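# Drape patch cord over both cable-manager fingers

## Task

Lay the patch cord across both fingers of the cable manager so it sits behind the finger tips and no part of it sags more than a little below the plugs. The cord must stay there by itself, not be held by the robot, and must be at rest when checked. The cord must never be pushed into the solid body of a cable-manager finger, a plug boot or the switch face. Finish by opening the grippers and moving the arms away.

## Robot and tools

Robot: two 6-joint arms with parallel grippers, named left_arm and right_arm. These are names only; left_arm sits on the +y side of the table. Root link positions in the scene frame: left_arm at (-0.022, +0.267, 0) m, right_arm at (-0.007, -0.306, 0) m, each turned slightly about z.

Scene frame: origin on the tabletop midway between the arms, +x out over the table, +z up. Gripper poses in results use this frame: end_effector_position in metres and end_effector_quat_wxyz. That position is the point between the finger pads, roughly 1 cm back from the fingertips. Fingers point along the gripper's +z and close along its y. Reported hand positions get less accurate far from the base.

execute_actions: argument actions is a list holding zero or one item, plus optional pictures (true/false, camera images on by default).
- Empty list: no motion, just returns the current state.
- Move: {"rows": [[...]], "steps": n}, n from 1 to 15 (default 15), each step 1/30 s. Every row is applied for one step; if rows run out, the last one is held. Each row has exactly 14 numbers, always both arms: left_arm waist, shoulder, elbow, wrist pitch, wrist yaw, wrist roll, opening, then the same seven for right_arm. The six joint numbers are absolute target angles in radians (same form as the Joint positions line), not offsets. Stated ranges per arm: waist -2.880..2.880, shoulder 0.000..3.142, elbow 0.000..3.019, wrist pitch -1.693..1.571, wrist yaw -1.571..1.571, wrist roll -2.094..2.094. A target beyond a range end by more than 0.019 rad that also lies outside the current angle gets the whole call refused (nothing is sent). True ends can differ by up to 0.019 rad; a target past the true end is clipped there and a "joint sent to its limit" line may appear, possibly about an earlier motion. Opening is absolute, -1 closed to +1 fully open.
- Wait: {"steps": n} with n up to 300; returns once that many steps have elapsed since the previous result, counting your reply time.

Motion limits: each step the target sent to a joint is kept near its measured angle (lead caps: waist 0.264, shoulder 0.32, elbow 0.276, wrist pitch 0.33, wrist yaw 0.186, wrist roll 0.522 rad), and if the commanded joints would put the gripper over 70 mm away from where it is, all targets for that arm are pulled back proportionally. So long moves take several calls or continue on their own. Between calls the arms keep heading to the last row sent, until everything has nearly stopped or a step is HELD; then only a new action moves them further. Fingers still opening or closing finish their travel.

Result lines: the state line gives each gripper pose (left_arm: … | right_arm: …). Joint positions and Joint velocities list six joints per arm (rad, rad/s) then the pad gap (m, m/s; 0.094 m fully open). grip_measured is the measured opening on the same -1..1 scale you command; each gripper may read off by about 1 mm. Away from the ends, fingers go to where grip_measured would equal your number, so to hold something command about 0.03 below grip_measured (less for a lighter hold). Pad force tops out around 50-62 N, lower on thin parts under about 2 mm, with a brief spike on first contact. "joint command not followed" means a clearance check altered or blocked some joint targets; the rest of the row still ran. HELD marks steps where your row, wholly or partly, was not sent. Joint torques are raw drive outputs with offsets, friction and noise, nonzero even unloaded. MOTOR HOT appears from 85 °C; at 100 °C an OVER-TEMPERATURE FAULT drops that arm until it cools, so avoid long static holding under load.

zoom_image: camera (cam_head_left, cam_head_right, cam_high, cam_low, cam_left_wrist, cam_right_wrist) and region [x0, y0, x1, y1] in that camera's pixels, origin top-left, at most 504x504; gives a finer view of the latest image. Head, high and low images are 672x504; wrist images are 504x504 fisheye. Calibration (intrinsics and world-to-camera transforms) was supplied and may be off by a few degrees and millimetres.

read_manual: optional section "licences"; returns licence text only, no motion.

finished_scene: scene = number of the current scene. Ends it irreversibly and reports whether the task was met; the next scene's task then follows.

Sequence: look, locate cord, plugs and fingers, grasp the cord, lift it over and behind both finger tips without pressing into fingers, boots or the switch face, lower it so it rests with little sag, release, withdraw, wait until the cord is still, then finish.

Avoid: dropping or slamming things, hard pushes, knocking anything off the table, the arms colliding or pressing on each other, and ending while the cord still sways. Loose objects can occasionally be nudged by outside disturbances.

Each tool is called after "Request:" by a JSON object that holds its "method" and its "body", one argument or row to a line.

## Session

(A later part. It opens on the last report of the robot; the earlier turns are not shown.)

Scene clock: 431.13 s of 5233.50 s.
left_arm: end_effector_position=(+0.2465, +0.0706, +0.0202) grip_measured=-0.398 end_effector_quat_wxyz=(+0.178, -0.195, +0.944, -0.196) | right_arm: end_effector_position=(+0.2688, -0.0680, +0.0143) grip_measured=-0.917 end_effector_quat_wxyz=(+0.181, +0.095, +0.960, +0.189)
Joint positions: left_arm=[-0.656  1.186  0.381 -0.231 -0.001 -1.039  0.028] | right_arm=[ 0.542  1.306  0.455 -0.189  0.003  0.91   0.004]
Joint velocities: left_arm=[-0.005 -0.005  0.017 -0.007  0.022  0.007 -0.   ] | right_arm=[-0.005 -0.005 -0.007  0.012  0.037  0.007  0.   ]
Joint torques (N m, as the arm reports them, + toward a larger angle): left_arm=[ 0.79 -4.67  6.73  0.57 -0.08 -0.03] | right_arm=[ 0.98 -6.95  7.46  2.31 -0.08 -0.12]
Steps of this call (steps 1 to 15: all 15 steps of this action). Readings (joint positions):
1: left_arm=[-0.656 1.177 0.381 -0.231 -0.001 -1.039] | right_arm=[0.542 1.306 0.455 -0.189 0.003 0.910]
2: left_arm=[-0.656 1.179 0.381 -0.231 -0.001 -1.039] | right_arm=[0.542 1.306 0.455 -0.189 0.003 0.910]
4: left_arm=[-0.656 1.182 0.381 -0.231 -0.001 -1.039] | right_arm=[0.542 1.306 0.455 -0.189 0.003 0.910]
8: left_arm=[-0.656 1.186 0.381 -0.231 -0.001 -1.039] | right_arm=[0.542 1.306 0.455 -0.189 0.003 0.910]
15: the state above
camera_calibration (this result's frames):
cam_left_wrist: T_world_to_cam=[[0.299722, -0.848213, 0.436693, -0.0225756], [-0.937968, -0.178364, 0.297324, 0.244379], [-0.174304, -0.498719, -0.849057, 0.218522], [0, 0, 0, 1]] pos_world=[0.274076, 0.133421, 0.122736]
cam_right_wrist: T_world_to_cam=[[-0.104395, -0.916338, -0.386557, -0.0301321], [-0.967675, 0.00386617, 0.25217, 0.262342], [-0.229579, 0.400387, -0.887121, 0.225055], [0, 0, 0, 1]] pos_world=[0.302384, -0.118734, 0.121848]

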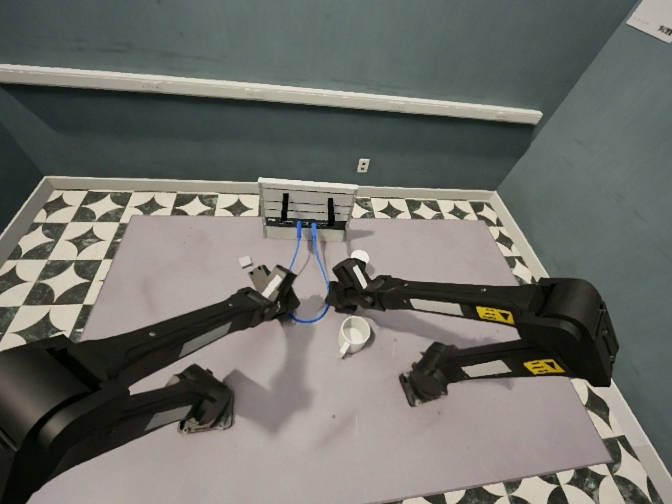

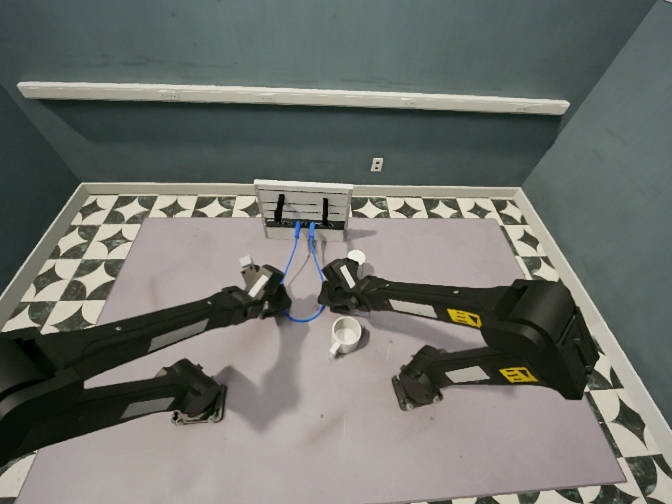

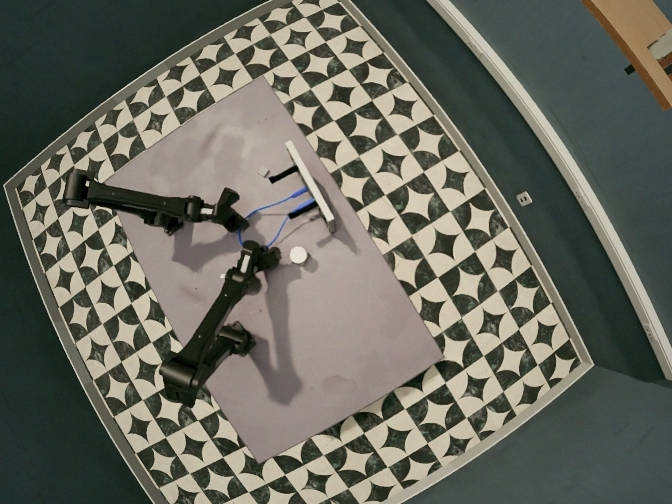

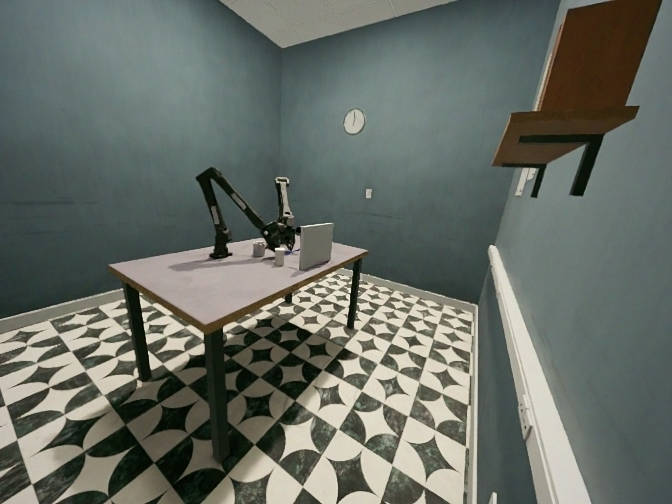

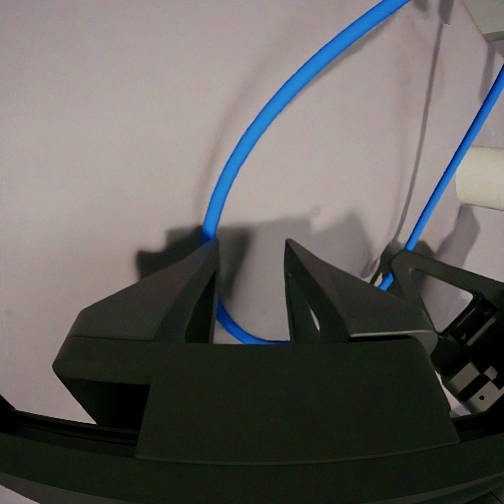

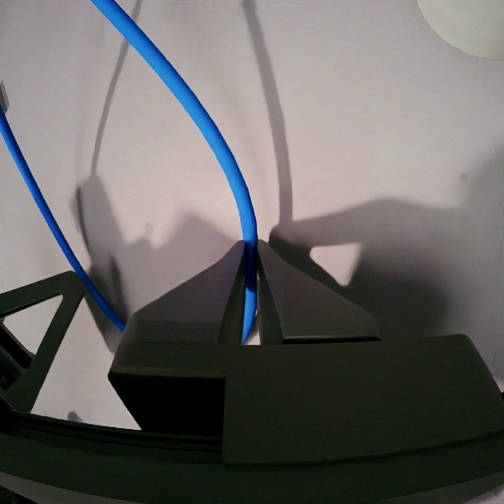

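Request:
{"method": "execute_actions", "body": {
  "actions": [
    {"rows":[[-0.615,1.128,0.355,-0.29,0,-1.2,0.0,0.542,1.31,0.455,-0.17,0,0.9,-0.94]],"steps":15}
  ],
  "pictures": false
}}

Request:
{"method": "execute_actions", "body": {
  "actions": [
    {"rows":[[-0.615,1.165,0.345,-0.235,0,-1.2,-0.3,0.542,1.31,0.455,-0.17,0,0.9,-0.94]],"steps":15}
  ]
}}

Scene clock: 452.40 s of 5233.50 s.
left_arm: end_effector_position=(+0.2415, +0.0863, +0.0243) grip_measured=-0.002 end_effector_quat_wxyz=(+0.164, -0.277, +0.925, -0.203) | right_arm: end_effector_position=(+0.2688, -0.0680, +0.0143) grip_measured=-0.917 end_effector_quat_wxyz=(+0.181, +0.095, +0.960, +0.189)
Joint positions: left_arm=[-0.625  1.127  0.36  -0.276 -0.001 -1.184  0.047] | right_arm=[ 0.542  1.306  0.455 -0.189  0.003  0.91   0.004]
Joint velocities: left_arm=[-0.005 -0.005  0.017 -0.017  0.007 -0.007  0.   ] | right_arm=[-0.005 -0.005  0.002 -0.002  0.051 -0.007  0.001]
Joint torques (N m, as the arm reports them, + toward a larger angle): left_arm=[ 0.6  -4.89  7.13  0.8  -0.09 -0.05] | right_arm=[ 1.46 -7.24  7.65  2.2  -0.07 -0.05]
Steps of this call (steps 1 to 15: the robot went on to your last target; steps 16 to 90: nothing new was sent; then 17.77 s passed at rest; steps 91 to 105: all 15 steps of this action). Readings (joint positions):
91: left_arm=[-0.654 1.181 0.380 -0.240 -0.001 -1.064] | right_arm=[0.542 1.306 0.455 -0.189 0.003 0.910]
92: left_arm=[-0.648 1.169 0.376 -0.253 -0.001 -1.089] | right_arm=[0.542 1.306 0.455 -0.189 0.003 0.910]
94: left_arm=[-0.634 1.143 0.365 -0.269 -0.001 -1.126] | right_arm=[0.542 1.306 0.455 -0.189 0.003 0.910]
98: left_arm=[-0.625 1.127 0.360 -0.275 -0.001 -1.164] | right_arm=[0.542 1.306 0.455 -0.189 0.003 0.910]
105: the state above

Scene clock: 452.90 s of 5233.50 s.
left_arm: end_effector_position=(+0.2388, +0.0881, +0.0138) grip_measured=-0.298 end_effector_quat_wxyz=(+0.158, -0.280, +0.926, -0.196) | right_arm: end_effector_position=(+0.2688, -0.0680, +0.0143) grip_measured=-0.917 end_effector_quat_wxyz=(+0.181, +0.095, +0.960, +0.189)
Joint positions: left_arm=[-0.625  1.16   0.352 -0.254 -0.001 -1.189  0.033] | right_arm=[ 0.542  1.306  0.455 -0.189  0.003  0.91   0.004]
Joint velocities: left_arm=[-0.005  0.015  0.007  0.012 -0.037  0.037  0.001] | right_arm=[ 0.015 -0.005 -0.017  0.022 -0.066 -0.022 -0.001]
Joint torques (N m, as the arm reports them, + toward a larger angle): left_arm=[ 0.47 -3.96  6.82  1.93 -0.1  -0.03] | right_arm=[ 0.26 -7.34  7.51  2.29 -0.07 -0.04]
Steps of this call (steps 1 to 15: all 15 steps of this action). Readings (joint positions):
1: left_arm=[-0.625 1.130 0.359 -0.271 -0.001 -1.185] | right_arm=[0.542 1.306 0.455 -0.189 0.003 0.910]
2: left_arm=[-0.625 1.136 0.358 -0.263 -0.001 -1.186] | right_arm=[0.542 1.306 0.455 -0.189 0.003 0.910]
4: left_arm=[-0.625 1.150 0.356 -0.256 -0.001 -1.187] | right_arm=[0.542 1.306 0.455 -0.189 0.003 0.910]
8: left_arm=[-0.625 1.160 0.352 -0.256 -0.001 -1.189] | right_arm=[0.542 1.306 0.455 -0.189 0.003 0.910]
15: the state above
camera_calibration (this result's frames):
cam_left_wrist: T_world_to_cam=[[0.458231, -0.767209, 0.448793, -0.047741], [-0.877153, -0.308742, 0.367806, 0.23815], [-0.143623, -0.5622, -0.814435, 0.218275], [0, 0, 0, 1]] pos_world=[0.262119, 0.159614, 0.111603]
cam_right_wrist: T_world_to_cam=[[-0.104395, -0.916338, -0.386557, -0.0301321], [-0.967675, 0.00386617, 0.25217, 0.262342], [-0.229579, 0.400387, -0.887121, 0.225055], [0, 0, 0, 1]] pos_world=[0.302384, -0.118734, 0.121848]

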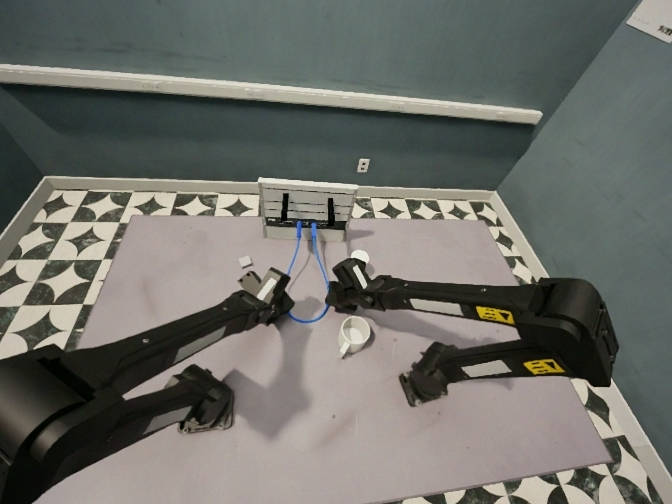

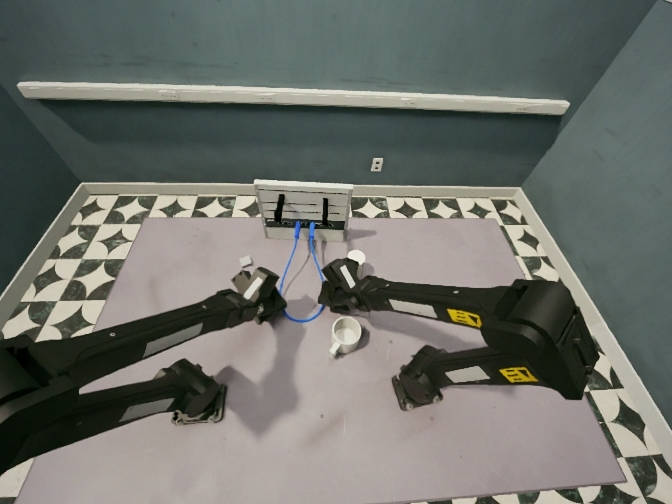

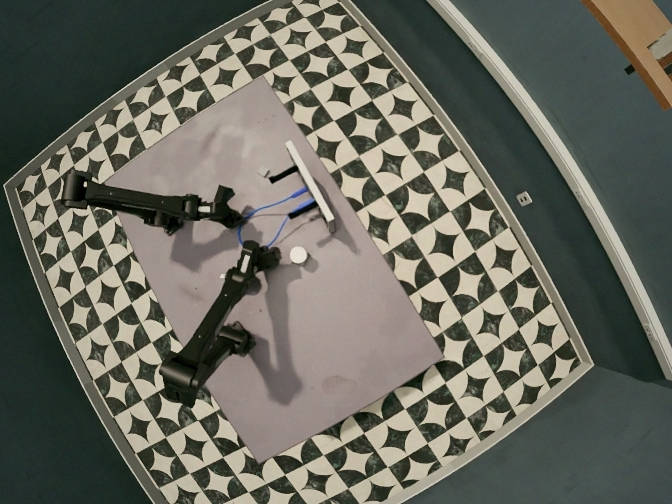

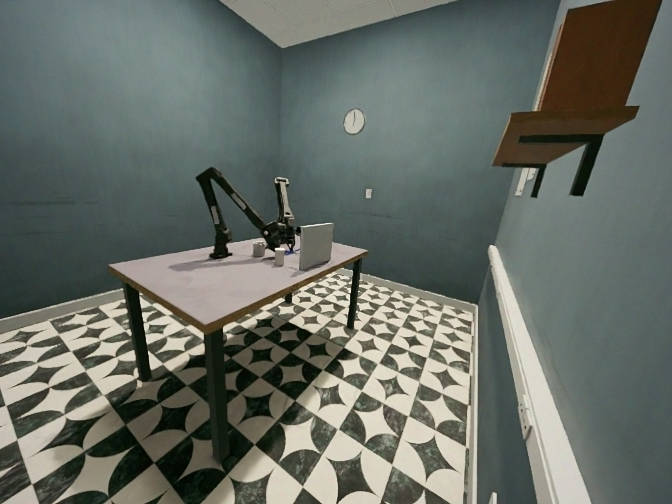

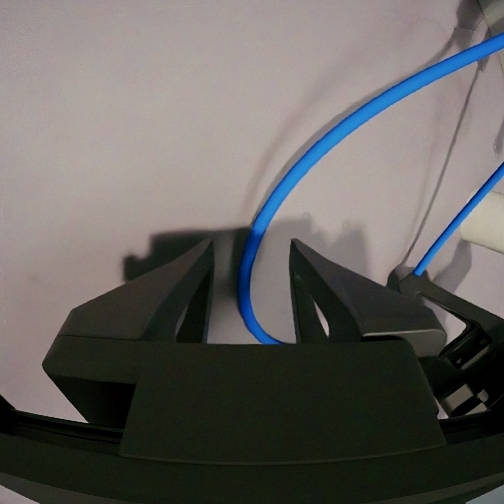

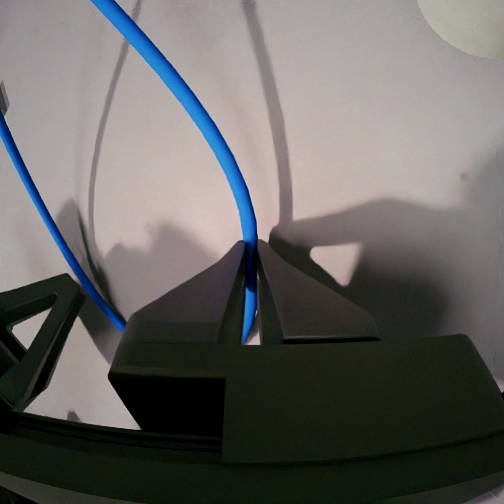

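Request:
{"method": "execute_actions", "body": {
  "actions": [
    {"rows":[[-0.615,1.172,0.345,-0.235,0,-1.2,-0.94,0.542,1.31,0.455,-0.17,0,0.9,-0.94]],"steps":15}
  ],
  "pictures": false
}}

Request:
{"method": "execute_actions", "body": {
  "actions": [
    {"rows":[[-0.57,1.2,0.55,-0.38,0,-1.25,-0.94,0.49,1.26,0.61,-0.36,0,1.05,-0.94]],"steps":15}
  ],
  "pictures": false
}}

Request:
{"method": "execute_actions", "body": {
  "actions": [
    {"rows":[[-0.485,1.219,0.769,-0.58,0,-1.4,-0.94,0.41,1.206,0.774,-0.585,0,1.3,-0.94]],"steps":15}
  ],
  "pictures": false
}}

Request:
{"method": "execute_actions", "body": {
  "actions": [
    {"rows":[[-0.46,1.22,0.93,-0.73,0,-1.6,-0.94,0.38,1.205,0.94,-0.735,0,1.55,-0.94]],"steps":15}
  ],
  "pictures": false
}}

Request:
{"method": "execute_actions", "body": {
  "actions": [
    {"rows":[[-0.435,1.225,1.12,-0.91,0,-1.8,-0.94,0.353,1.217,1.092,-0.89,0,1.8,-0.94]],"steps":15}
  ],
  "pictures": false
}}

Request:
{"method": "execute_actions", "body": {
  "actions": [
    {"steps":20}
  ]
}}

Request:
{"method": "zoom_image", "body": {
  "camera": "cam_head_left",
  "region": [200, 130, 420, 300]
}}

Request:
{"method": "zoom_image", "body": {
  "camera": "cam_high",
  "region": [200, 110, 380, 290]
}}

Scene clock: 470.17 s of 5233.50 s.
left_arm: end_effector_position=(+0.2386, +0.0882, +0.0132) grip_measured=-0.938 end_effector_quat_wxyz=(+0.157, -0.281, +0.927, -0.195) | right_arm: end_effector_position=(+0.2688, -0.0680, +0.0143) grip_measured=-0.917 end_effector_quat_wxyz=(+0.181, +0.095, +0.960, +0.189)
Joint positions: left_arm=[-0.625  1.162  0.352 -0.254 -0.001 -1.189  0.003] | right_arm=[ 0.542  1.306  0.455 -0.189  0.003  0.91   0.004]
Joint velocities: left_arm=[-0.005 -0.015 -0.007 -0.002  0.007 -0.066 -0.001] | right_arm=[-0.015 -0.015 -0.007 -0.012  0.022  0.007  0.001]
Joint torques (N m, as the arm reports them, + toward a larger angle): left_arm=[ 0.58 -4.05  6.93  1.87 -0.09 -0.02] | right_arm=[ 0.77 -7.44  7.62  2.36 -0.07 -0.1 ]
Steps of this call (steps 1 to 15: the robot went on to your last target; steps 16 to 90: nothing new was sent; then 13.77 s passed at rest; steps 91 to 105: all 15 steps of this action). Readings (joint positions):
91: left_arm=[-0.625 1.160 0.352 -0.254 -0.001 -1.189] | right_arm=[0.542 1.306 0.455 -0.189 0.003 0.910]
92: left_arm=[-0.625 1.160 0.352 -0.254 -0.001 -1.189] | right_arm=[0.542 1.306 0.455 -0.189 0.003 0.910]
94: left_arm=[-0.625 1.161 0.352 -0.254 -0.001 -1.189] | right_arm=[0.542 1.306 0.455 -0.189 0.003 0.910]
98: left_arm=[-0.625 1.162 0.352 -0.254 -0.001 -1.189] | right_arm=[0.542 1.306 0.455 -0.189 0.003 0.910]
105: the state above

Scene clock: 470.67 s of 5233.50 s.
left_arm: end_effector_position=(+0.2974, +0.0689, +0.0634) grip_measured=-0.938 end_effector_quat_wxyz=(+0.168, -0.322, +0.908, -0.210) | right_arm: end_effector_position=(+0.2999, -0.0677, +0.0533) grip_measured=-0.917 end_effector_quat_wxyz=(+0.172, +0.180, +0.949, +0.195)
Joint positions: left_arm=[-0.579  1.196  0.537 -0.366 -0.    -1.237  0.003] | right_arm=[ 0.49   1.267  0.566 -0.345  0.001  1.036  0.004]
Joint velocities: left_arm=[-0.005 -0.015 -0.007 -0.017  0.007 -0.007  0.001] | right_arm=[-0.015 -0.005 -0.012 -0.012  0.007  0.081  0.   ]
Joint torques (N m, as the arm reports them, + toward a larger angle): left_arm=[ 0.38 -5.64  9.23  1.09 -0.1  -0.07] | right_arm=[ 1.01 -7.63 12.73  1.02 -0.03  0.11]
Steps of this call (steps 1 to 15: all 15 steps of this action). Readings (joint positions):
1: left_arm=[-0.622 1.164 0.366 -0.280 -0.000 -1.197] | right_arm=[0.538 1.304 0.467 -0.224 0.001 0.930]
2: left_arm=[-0.614 1.173 0.391 -0.316 -0.000 -1.205] | right_arm=[0.528 1.301 0.487 -0.273 0.001 0.952]
4: left_arm=[-0.595 1.192 0.453 -0.353 -0.000 -1.218] | right_arm=[0.505 1.292 0.526 -0.323 0.001 0.984]
8: left_arm=[-0.579 1.197 0.532 -0.358 -0.000 -1.229] | right_arm=[0.490 1.271 0.565 -0.338 0.001 1.017]
15: the state above

Scene clock: 471.17 s of 5233.50 s.
left_arm: end_effector_position=(+0.3555, +0.0783, +0.1280) grip_measured=-0.938 end_effector_quat_wxyz=(+0.162, -0.427, +0.863, -0.214) | right_arm: end_effector_position=(+0.3367, -0.0810, +0.1174) grip_measured=-0.917 end_effector_quat_wxyz=(+0.153, +0.330, +0.909, +0.205)
Joint positions: left_arm=[-0.487  1.214  0.751 -0.565  0.001 -1.382  0.003] | right_arm=[ 0.409  1.208  0.725 -0.569 -0.001  1.278  0.004]
Joint velocities: left_arm=[-0.005 -0.005  0.012 -0.012 -0.037 -0.022 -0.   ] | right_arm=[-0.024 -0.015 -0.012 -0.032  0.007  0.037 -0.   ]
Joint torques (N m, as the arm reports them, + toward a larger angle): left_arm=[-0.13 -7.04 10.57  0.81 -0.18 -0.01] | right_arm=[ 0.74 -8.78 14.22  0.99  0.02  0.07]
Steps of this call (steps 1 to 15: all 15 steps of this action). Readings (joint positions):
1: left_arm=[-0.574 1.198 0.553 -0.404 0.001 -1.256] | right_arm=[0.486 1.266 0.577 -0.382 -0.002 1.066]
2: left_arm=[-0.563 1.203 0.580 -0.458 0.001 -1.277] | right_arm=[0.475 1.264 0.595 -0.437 -0.002 1.099]
4: left_arm=[-0.529 1.214 0.646 -0.524 0.001 -1.314] | right_arm=[0.446 1.257 0.632 -0.507 -0.002 1.153]
8: left_arm=[-0.488 1.215 0.742 -0.553 0.001 -1.358] | right_arm=[0.410 1.230 0.701 -0.561 -0.001 1.232]
15: the state above

Scene clock: 471.67 s of 5233.50 s.
left_arm: end_effector_position=(+0.3781, +0.0746, +0.1804) grip_measured=-0.938 end_effector_quat_wxyz=(+0.141, -0.518, +0.813, -0.227) | right_arm: end_effector_position=(+0.3671, -0.0739, +0.1792) grip_measured=-0.917 end_effector_quat_wxyz=(+0.133, +0.450, +0.853, +0.229)
Joint positions: left_arm=[-0.472  1.216  0.902 -0.715  0.001 -1.582  0.003] | right_arm=[ 0.384  1.209  0.894 -0.719 -0.001  1.528  0.004]
Joint velocities: left_arm=[-0.005 -0.005 -0.002 -0.032 -0.022 -0.051  0.   ] | right_arm=[-0.005  0.005  0.002 -0.012  0.022  0.037 -0.001]
Joint torques (N m, as the arm reports them, + toward a larger angle): left_arm=[ 0.61 -8.6  11.55  0.78 -0.16 -0.02] | right_arm=[ 0.09 -8.64 14.59  0.86  0.12  0.12]
Steps of this call (steps 1 to 15: all 15 steps of this action). Readings (joint positions):
1: left_arm=[-0.486 1.215 0.767 -0.603 0.001 -1.417] | right_arm=[0.407 1.208 0.736 -0.597 -0.001 1.311]
2: left_arm=[-0.484 1.220 0.792 -0.654 0.001 -1.453] | right_arm=[0.404 1.210 0.754 -0.637 -0.001 1.347]
4: left_arm=[-0.477 1.222 0.844 -0.698 0.001 -1.502] | right_arm=[0.396 1.210 0.797 -0.686 -0.001 1.407]
8: left_arm=[-0.472 1.218 0.901 -0.707 0.001 -1.553] | right_arm=[0.385 1.210 0.877 -0.713 -0.001 1.485]
15: the state above

Scene clock: 472.17 s of 5233.50 s.
left_arm: end_effector_position=(+0.3997, +0.0779, +0.2533) grip_measured=-0.938 end_effector_quat_wxyz=(+0.123, -0.605, +0.748, -0.244) | right_arm: end_effector_position=(+0.3845, -0.0780, +0.2288) grip_measured=-0.917 end_effector_quat_wxyz=(+0.104, +0.566, +0.784, +0.235)
Joint positions: left_arm=[-0.445  1.216  1.093 -0.895  0.001 -1.781  0.003] | right_arm=[ 0.356  1.219  1.042 -0.873 -0.001  1.779  0.004]
Joint velocities: left_arm=[-0.005 -0.005  0.002  0.002 -0.037 -0.022 -0.001] | right_arm=[-0.015 -0.015 -0.012 -0.017  0.007  0.022 -0.001]
Joint torques (N m, as the arm reports them, + toward a larger angle): left_arm=[ 0.78 -7.29 12.05  0.68 -0.16 -0.1 ] | right_arm=[-0.56 -8.89 15.39  1.02  0.04  0.1 ]
Steps of this call (steps 1 to 15: all 15 steps of this action). Readings (joint positions):
1: left_arm=[-0.471 1.218 0.918 -0.752 0.001 -1.610] | right_arm=[0.383 1.211 0.907 -0.752 -0.001 1.568]
2: left_arm=[-0.468 1.224 0.945 -0.805 0.001 -1.641] | right_arm=[0.379 1.215 0.928 -0.800 -0.001 1.609]
4: left_arm=[-0.459 1.230 1.008 -0.865 0.001 -1.693] | right_arm=[0.368 1.219 0.973 -0.852 -0.001 1.674]
8: left_arm=[-0.446 1.222 1.088 -0.885 0.001 -1.749] | right_arm=[0.356 1.219 1.036 -0.867 -0.001 1.741]
15: the state above

Scene clock: 472.83 s of 5233.50 s.
left_arm: end_effector_position=(+0.3996, +0.0780, +0.2532) grip_measured=-0.938 end_effector_quat_wxyz=(+0.122, -0.608, +0.746, -0.244) | right_arm: end_effector_position=(+0.3845, -0.0780, +0.2288) grip_measured=-0.917 end_effector_quat_wxyz=(+0.103, +0.569, +0.781, +0.236)
Joint positions: left_arm=[-0.445  1.216  1.093 -0.896  0.001 -1.789  0.003] | right_arm=[ 0.356  1.219  1.042 -0.873 -0.001  1.789  0.004]
Joint velocities: left_arm=[-0.015 -0.015 -0.007 -0.002 -0.037 -0.037 -0.001] | right_arm=[ 0.005 -0.015 -0.002 -0.002 -0.007  0.007  0.   ]
Joint torques (N m, as the arm reports them, + toward a larger angle): left_arm=[ 0.63 -7.79 12.07  0.61 -0.17 -0.01] | right_arm=[ 0.2  -9.12 15.26  1.04  0.1   0.12]
Steps of this call (steps 1 to 15: the robot went on to your last target; steps 16 to 20: nothing new was sent). Readings (joint positions):
1: left_arm=[-0.445 1.216 1.093 -0.896 0.001 -1.782] | right_arm=[0.356 1.219 1.042 -0.873 -0.001 1.781]
2: left_arm=[-0.445 1.216 1.093 -0.896 0.001 -1.784] | right_arm=[0.356 1.219 1.042 -0.873 -0.001 1.783]
4: left_arm=[-0.445 1.216 1.093 -0.896 0.001 -1.786] | right_arm=[0.356 1.219 1.042 -0.873 -0.001 1.785]
8: left_arm=[-0.445 1.216 1.093 -0.896 0.001 -1.787] | right_arm=[0.356 1.219 1.042 -0.873 -0.001 1.787]
20: the state above
All arms were judged still, so your last target was given up. Only a new action makes them travel on or press farther. Fingers that are still opening or closing keep moving.
camera_calibration (this result's frames):
cam_left_wrist: T_world_to_cam=[[0.847985, -0.143287, 0.510285, -0.456647], [-0.46809, -0.654077, 0.594201, 0.0941071], [0.248625, -0.742733, -0.621719, 0.239255], [0, 0, 0, 1]] pos_world=[0.371795, 0.173824, 0.325851]
cam_right_wrist: T_world_to_cam=[[-0.840006, -0.254335, -0.479274, 0.411376], [-0.523962, 0.609641, 0.594813, 0.118467], [0.140903, 0.750768, -0.645364, 0.275428], [0, 0, 0, 1]] pos_world=[0.368823, -0.174378, 0.304447]

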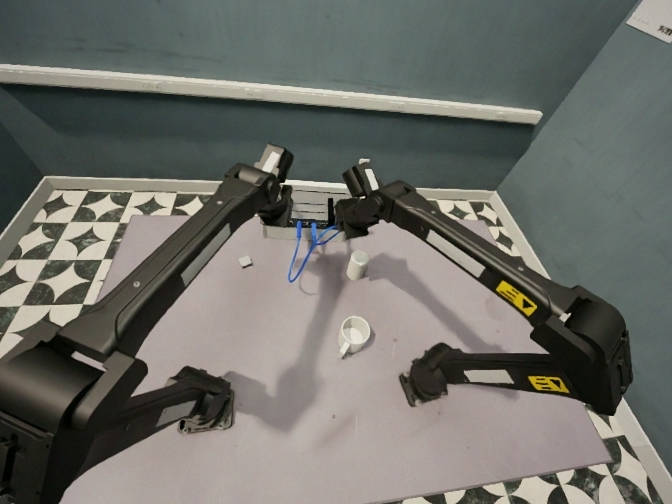

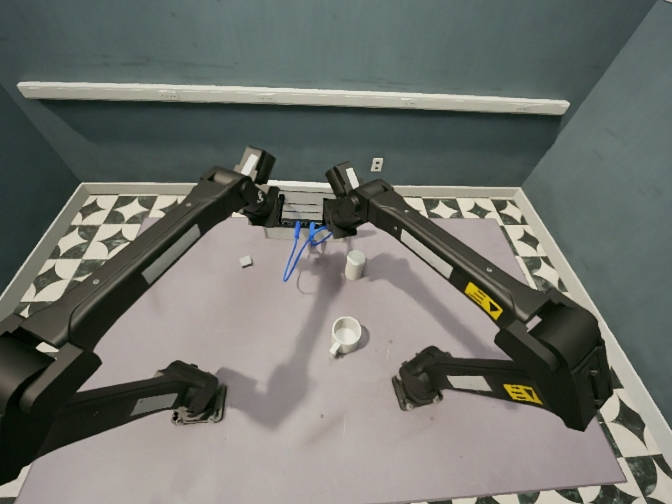

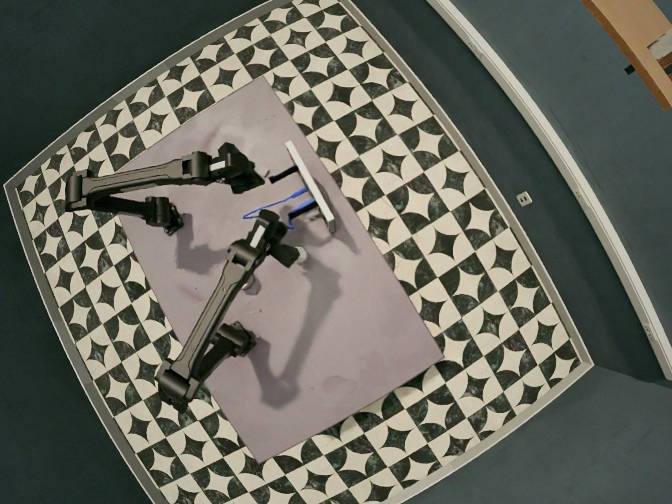

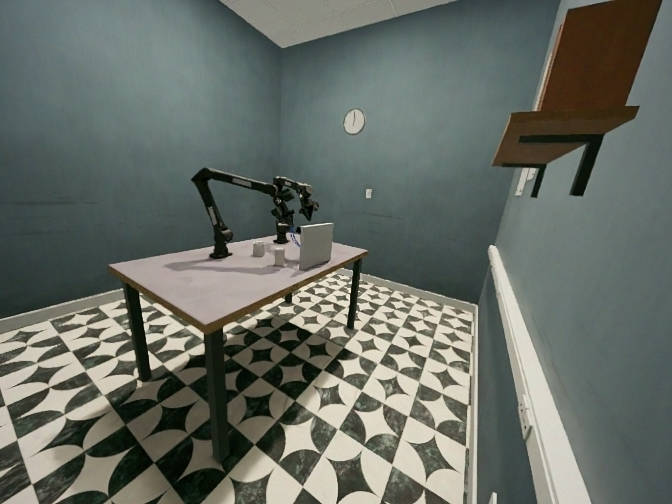

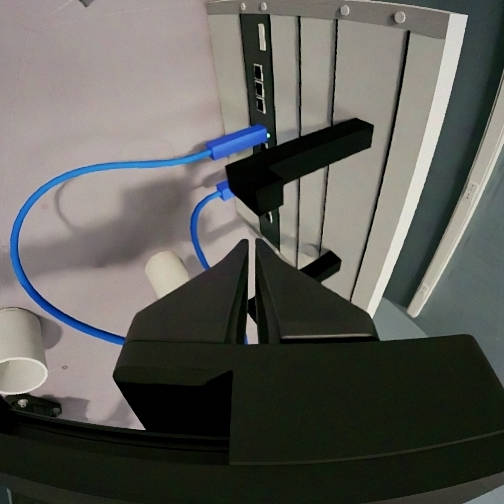

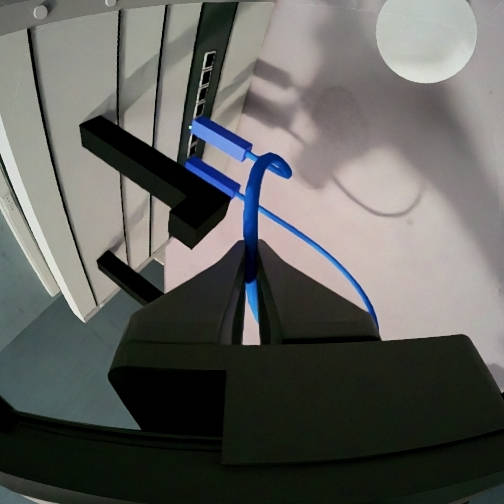

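Region (200, 130, 420, 300) of cam_head_left's 672x504 image, scaled by 2.291, with more detail than that image has; it fills the top 389 rows of this view, and the rest is white.

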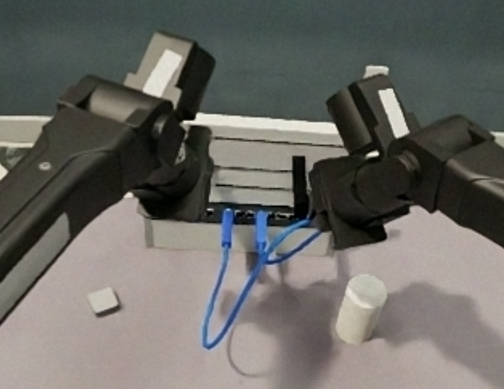

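Region (200, 110, 380, 290) of cam_high's 672x504 image, scaled by 2.800, with more detail than that image has.

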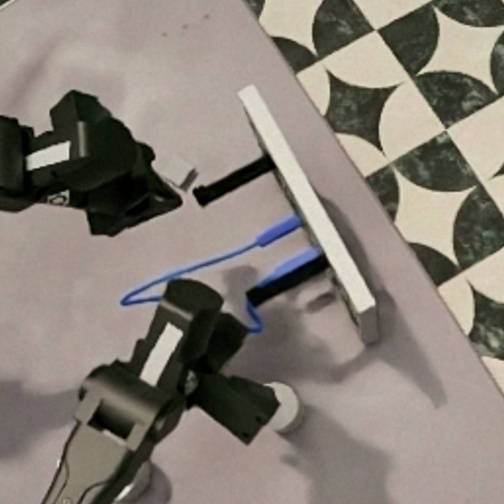

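Request:
{"method": "execute_actions", "body": {
  "actions": [
    {"rows":[[-0.2,1.1,1.0,-0.9,0,-1.2,0.0,0.315,1.215,1.11,-0.9,0,1.85,-0.94]],"steps":15}
  ],
  "pictures": false
}}

Request:
{"method": "execute_actions", "body": {
  "actions": [
    {"rows":[[-0.2,1.1,1.0,-0.9,0,-1.2,0.0,0.285,1.28,1.198,-0.928,0,1.9,-0.94]],"steps":15}
  ],
  "pictures": false
}}

Request:
{"method": "execute_actions", "body": {
  "actions": [
    {"rows":[[-0.2,1.1,1.0,-0.9,0,-1.2,0.0,0.262,1.345,1.262,-0.925,0,1.9,-0.94]],"steps":15}
  ]
}}

Request:
{"method": "zoom_image", "body": {
  "camera": "cam_head_left",
  "region": [200, 130, 420, 300]
}}

Request:
{"method": "zoom_image", "body": {
  "camera": "cam_high",
  "region": [200, 110, 380, 290]
}}

Scene clock: 484.33 s of 5233.50 s.
left_arm: end_effector_position=(+0.3972, +0.1982, +0.2600) grip_measured=-0.002 end_effector_quat_wxyz=(+0.223, -0.490, +0.822, -0.186) | right_arm: end_effector_position=(+0.3912, -0.0948, +0.2275) grip_measured=-0.917 end_effector_quat_wxyz=(+0.099, +0.604, +0.756, +0.232)
Joint positions: left_arm=[-0.188  1.092  1.004 -0.894 -0.003 -1.237  0.047] | right_arm=[ 0.316  1.219  1.042 -0.884 -0.002  1.837  0.004]
Joint velocities: left_arm=[-0.054  0.005 -0.002 -0.012 -0.066  0.168  0.   ] | right_arm=[ 0.005 -0.005 -0.012  0.012  0.007 -0.007 -0.   ]
Joint torques (N m, as the arm reports them, + toward a larger angle): left_arm=[-1.51 -6.55  9.58  1.17 -0.02  0.12] | right_arm=[ 0.87 -9.91 16.85  0.85  0.06  0.07]
Steps of this call (steps 1 to 330: nothing new was sent; steps 331 to 345: all 15 steps of this action). Readings (joint positions):
331: left_arm=[-0.434 1.210 1.086 -0.894 0.006 -1.733] | right_arm=[0.354 1.219 1.042 -0.875 -0.002 1.797]
332: left_arm=[-0.410 1.196 1.070 -0.894 0.006 -1.666] | right_arm=[0.348 1.219 1.042 -0.878 -0.002 1.805]
334: left_arm=[-0.325 1.159 1.032 -0.894 0.006 -1.526] | right_arm=[0.332 1.219 1.042 -0.883 -0.002 1.818]
338: left_arm=[-0.177 1.103 1.004 -0.894 -0.003 -1.340] | right_arm=[0.316 1.219 1.042 -0.884 -0.002 1.831]
345: the state above

Scene clock: 484.83 s of 5233.50 s.
left_arm: end_effector_position=(+0.3971, +0.1976, +0.2600) grip_measured=-0.002 end_effector_quat_wxyz=(+0.225, -0.479, +0.829, -0.183) | right_arm: end_effector_position=(+0.4186, -0.0939, +0.2425) grip_measured=-0.917 end_effector_quat_wxyz=(+0.097, +0.632, +0.732, +0.234)
Joint positions: left_arm=[-0.189  1.092  1.004 -0.894 -0.003 -1.211  0.047] | right_arm=[ 0.291  1.278  1.131 -0.913 -0.002  1.888  0.004]
Joint velocities: left_arm=[-0.015 -0.015 -0.002 -0.007 -0.037  0.022 -0.   ] | right_arm=[ 0.015 -0.005 -0.017  0.002  0.037  0.022 -0.001]
Joint torques (N m, as the arm reports them, + toward a larger angle): left_arm=[-1.25 -6.2   9.66  1.01 -0.01  0.12] | right_arm=[ 0.3  -9.09 16.69  0.99  0.1   0.07]
Steps of this call (steps 1 to 15: all 15 steps of this action). Readings (joint positions):
1: left_arm=[-0.189 1.092 1.004 -0.894 -0.003 -1.232] | right_arm=[0.315 1.223 1.050 -0.893 -0.002 1.846]
2: left_arm=[-0.189 1.092 1.004 -0.894 -0.003 -1.227] | right_arm=[0.311 1.234 1.066 -0.906 -0.002 1.855]
4: left_arm=[-0.189 1.092 1.004 -0.894 -0.003 -1.221] | right_arm=[0.300 1.259 1.104 -0.911 -0.002 1.868]
8: left_arm=[-0.189 1.092 1.004 -0.894 -0.003 -1.215] | right_arm=[0.291 1.278 1.131 -0.911 -0.002 1.880]
15: the state above

Scene clock: 485.33 s of 5233.50 s.
left_arm: end_effector_position=(+0.3971, +0.1976, +0.2600) grip_measured=-0.002 end_effector_quat_wxyz=(+0.225, -0.478, +0.829, -0.183) | right_arm: end_effector_position=(+0.4439, -0.0934, +0.2385) grip_measured=-0.917 end_effector_quat_wxyz=(+0.096, +0.642, +0.726, +0.226)
Joint positions: left_arm=[-0.189  1.092  1.004 -0.894 -0.003 -1.211  0.047] | right_arm=[ 0.269  1.348  1.19  -0.917 -0.002  1.89   0.004]
Joint velocities: left_arm=[ 0.005  0.005 -0.022 -0.007 -0.022  0.022  0.   ] | right_arm=[-0.005 -0.015 -0.017  0.002 -0.007 -0.037  0.001]
Joint torques (N m, as the arm reports them, + toward a larger angle): left_arm=[-1.05 -6.14  9.57  1.04 -0.02  0.15] | right_arm=[  0.14 -12.03  17.05   1.25   0.16   0.05]
Steps of this call (steps 1 to 15: all 15 steps of this action). Readings (joint positions):
1: left_arm=[-0.189 1.092 1.004 -0.894 -0.003 -1.211] | right_arm=[0.289 1.282 1.136 -0.915 -0.002 1.889]
2: left_arm=[-0.189 1.092 1.004 -0.894 -0.003 -1.211] | right_arm=[0.286 1.292 1.148 -0.917 -0.002 1.889]
4: left_arm=[-0.189 1.092 1.004 -0.894 -0.003 -1.211] | right_arm=[0.278 1.319 1.175 -0.917 -0.002 1.889]
8: left_arm=[-0.189 1.092 1.004 -0.894 -0.003 -1.211] | right_arm=[0.269 1.346 1.190 -0.917 -0.002 1.889]
15: the state above
camera_calibration (this result's frames):
cam_left_wrist: T_world_to_cam=[[0.711161, -0.476348, 0.517051, -0.322405], [-0.6791, -0.655708, 0.329956, 0.319979], [0.18186, -0.585781, -0.789802, 0.372126], [0, 0, 0, 1]] pos_world=[0.378905, 0.27422, 0.355027]
cam_right_wrist: T_world_to_cam=[[-0.890871, -0.0866349, -0.445918, 0.492335], [-0.383814, 0.668618, 0.636896, 0.086443], [0.242971, 0.738542, -0.628904, 0.234542], [0, 0, 0, 1]] pos_world=[0.414799, -0.188363, 0.31199]

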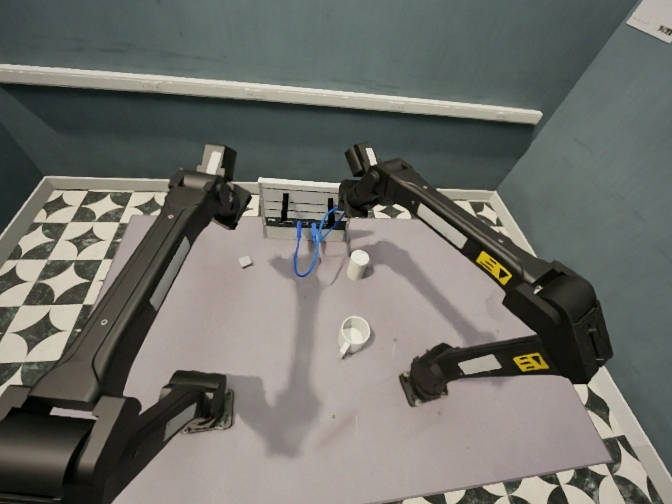

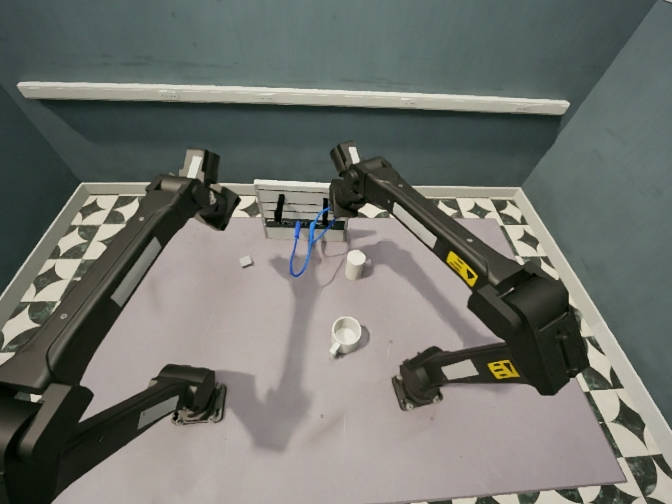

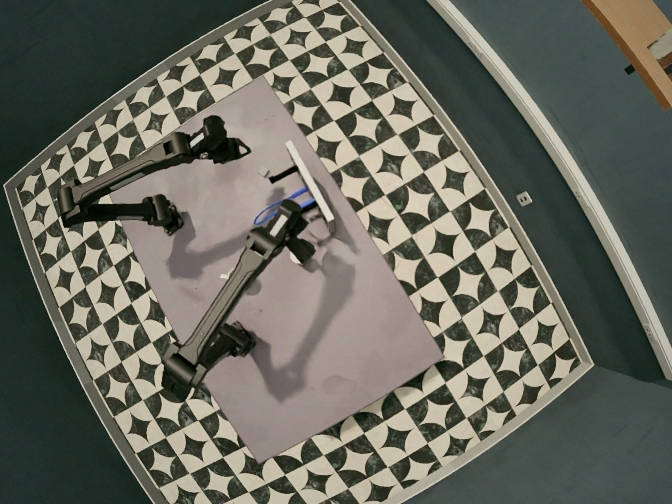

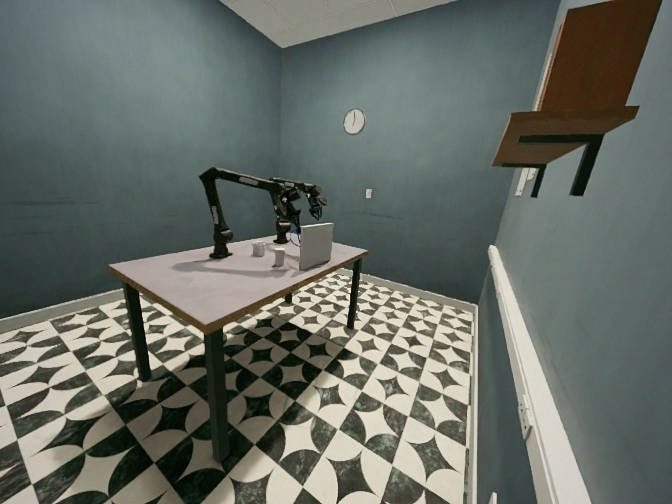

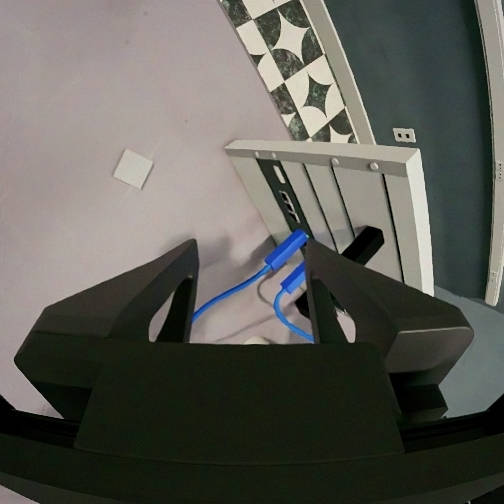

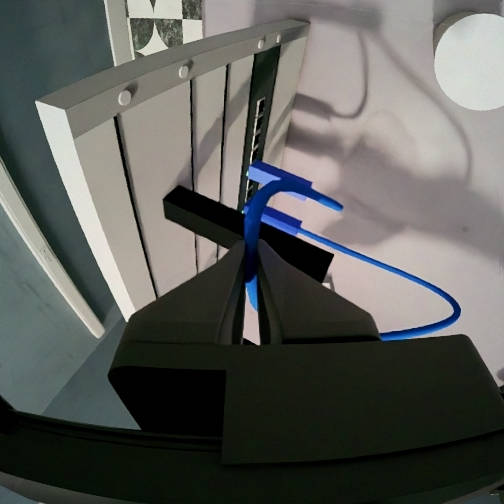

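Region (200, 130, 420, 300) of cam_head_left's 672x504 image, scaled by 2.291, with more detail than that image has; it fills the top 389 rows of this view, and the rest is white.

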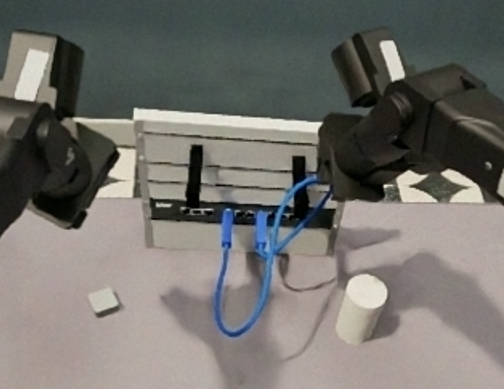

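Region (200, 110, 380, 290) of cam_high's 672x504 image, scaled by 2.800, with more detail than that image has.

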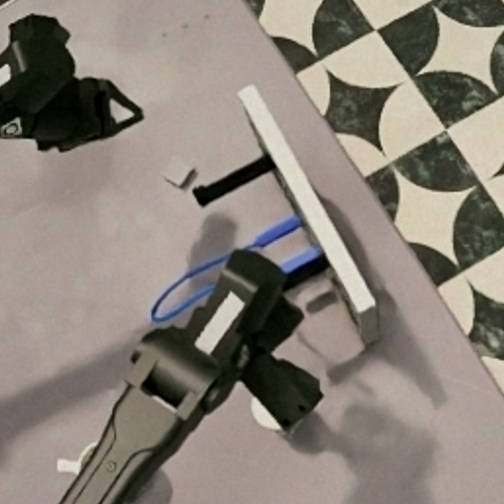

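Request:
{"method": "execute_actions", "body": {
  "actions": [
    {"rows":[[-0.2,1.1,1.0,-0.9,0,-1.2,0.0,0.248,1.397,1.15,-0.79,0,1.9,-0.94]],"steps":15}
  ],
  "pictures": false
}}

Request:
{"method": "execute_actions", "body": {
  "actions": [
    {"steps":15}
  ]
}}

Request:
{"method": "zoom_image", "body": {
  "camera": "cam_head_left",
  "region": [200, 130, 420, 300]
}}

Scene clock: 498.80 s of 5233.50 s.
left_arm: end_effector_position=(+0.3971, +0.1976, +0.2600) grip_measured=-0.002 end_effector_quat_wxyz=(+0.225, -0.478, +0.829, -0.183) | right_arm: end_effector_position=(+0.4622, -0.0933, +0.2106) grip_measured=-0.917 end_effector_quat_wxyz=(+0.102, +0.646, +0.719, +0.234)
Joint positions: left_arm=[-0.189  1.092  1.004 -0.894 -0.003 -1.211  0.047] | right_arm=[ 0.254  1.396  1.156 -0.814 -0.002  1.891  0.004]
Joint velocities: left_arm=[-0.005  0.005 -0.022 -0.022  0.037  0.037  0.001] | right_arm=[ 0.005 -0.005  0.002  0.022  0.037  0.022  0.   ]
Joint torques (N m, as the arm reports them, + toward a larger angle): left_arm=[-1.18 -6.07  9.56  1.06 -0.03  0.14] | right_arm=[ -0.64 -11.33  10.23   2.45   0.13   0.15]
Steps of this call (steps 1 to 15: the robot went on to your last target; steps 16 to 389: nothing new was sent; steps 390 to 404: all 15 steps of this action). Readings (joint positions):
390: left_arm=[-0.189 1.092 1.004 -0.894 -0.003 -1.211] | right_arm=[0.268 1.349 1.184 -0.896 -0.002 1.890]
391: left_arm=[-0.189 1.092 1.004 -0.894 -0.003 -1.211] | right_arm=[0.267 1.351 1.177 -0.864 -0.002 1.890]
393: left_arm=[-0.189 1.092 1.004 -0.894 -0.003 -1.211] | right_arm=[0.262 1.365 1.168 -0.831 -0.002 1.890]
397: left_arm=[-0.189 1.092 1.004 -0.894 -0.003 -1.211] | right_arm=[0.255 1.392 1.158 -0.819 -0.002 1.890]
404: the state above

Scene clock: 499.30 s of 5233.50 s.
left_arm: end_effector_position=(+0.3971, +0.1976, +0.2600) grip_measured=-0.002 end_effector_quat_wxyz=(+0.225, -0.478, +0.829, -0.183) | right_arm: end_effector_position=(+0.4622, -0.0933, +0.2106) grip_measured=-0.917 end_effector_quat_wxyz=(+0.102, +0.646, +0.719, +0.234)
Joint positions: left_arm=[-0.189  1.092  1.004 -0.894 -0.003 -1.211  0.047] | right_arm=[ 0.254  1.396  1.156 -0.814 -0.002  1.891  0.004]
Joint velocities: left_arm=[ 0.005 -0.005  0.012 -0.007 -0.007 -0.022 -0.001] | right_arm=[ 0.005 -0.005  0.002 -0.022  0.007  0.007 -0.001]
Joint torques (N m, as the arm reports them, + toward a larger angle): left_arm=[-1.11 -6.14  9.57  1.04 -0.02  0.17] | right_arm=[ -0.11 -11.44   9.73   2.43   0.11   0.1 ]
Steps of this call (steps 1 to 15: the robot went on to your last target). Readings (joint positions):
1: left_arm=[-0.189 1.092 1.004 -0.894 -0.003 -1.211] | right_arm=[0.254 1.396 1.156 -0.814 -0.002 1.891]
2: left_arm=[-0.189 1.092 1.004 -0.894 -0.003 -1.211] | right_arm=[0.254 1.396 1.156 -0.814 -0.002 1.891]
4: left_arm=[-0.189 1.092 1.004 -0.894 -0.003 -1.211] | right_arm=[0.254 1.396 1.156 -0.814 -0.002 1.891]
8: left_arm=[-0.189 1.092 1.004 -0.894 -0.003 -1.211] | right_arm=[0.254 1.396 1.156 -0.814 -0.002 1.891]
15: the state above
All arms were judged still, so your last target was given up. Only a new action makes them travel on or press farther. Fingers that are still opening or closing keep moving.
camera_calibration (this result's frames):
cam_left_wrist: T_world_to_cam=[[0.711161, -0.476348, 0.517051, -0.322405], [-0.6791, -0.655708, 0.329956, 0.319979], [0.18186, -0.585781, -0.789802, 0.372126], [0, 0, 0, 1]] pos_world=[0.378905, 0.27422, 0.355027]
cam_right_wrist: T_world_to_cam=[[-0.883704, -0.0691773, -0.462906, 0.4981], [-0.385228, 0.669223, 0.635405, 0.112208], [0.265832, 0.739834, -0.618044, 0.19975], [0, 0, 0, 1]] pos_world=[0.430298, -0.188417, 0.28273]

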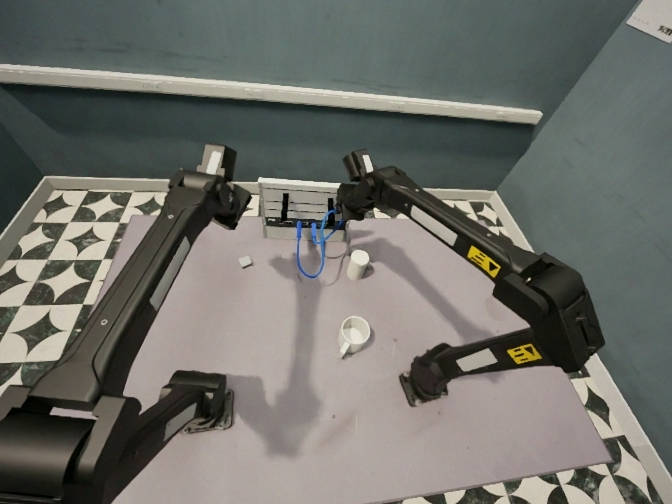

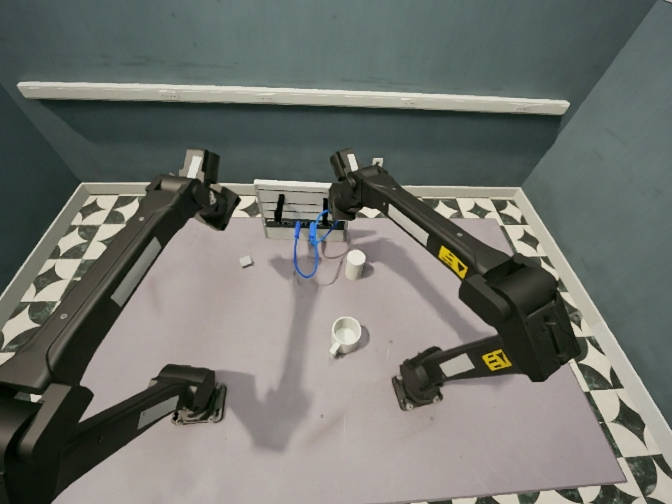

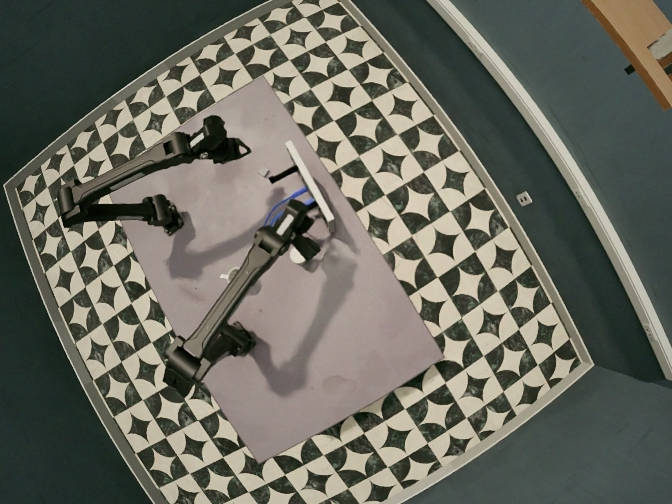

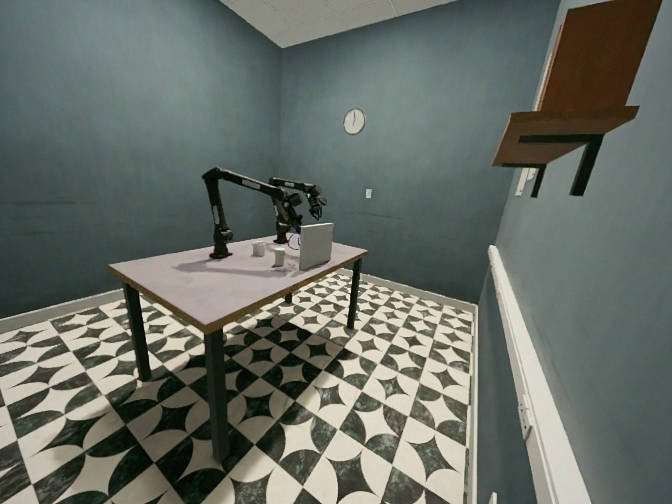

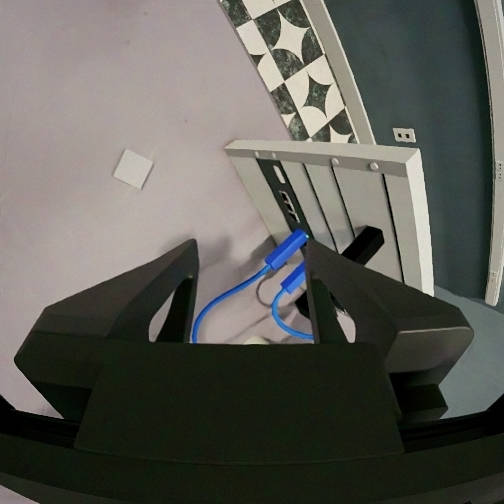

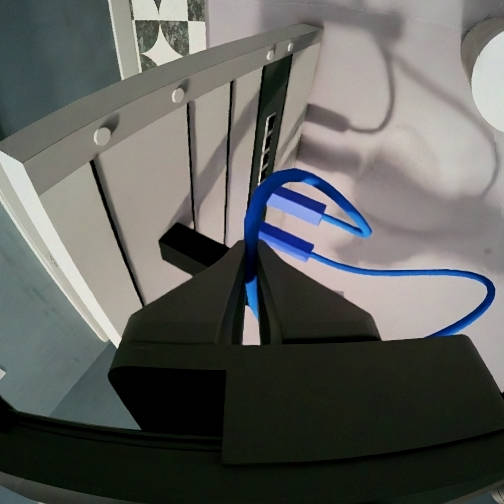

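Region (200, 130, 420, 300) of cam_head_left's 672x504 image, scaled by 2.291, with more detail than that image has; it fills the top 389 rows of this view, and the rest is white.

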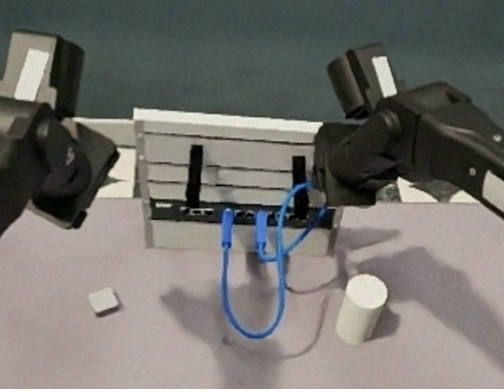

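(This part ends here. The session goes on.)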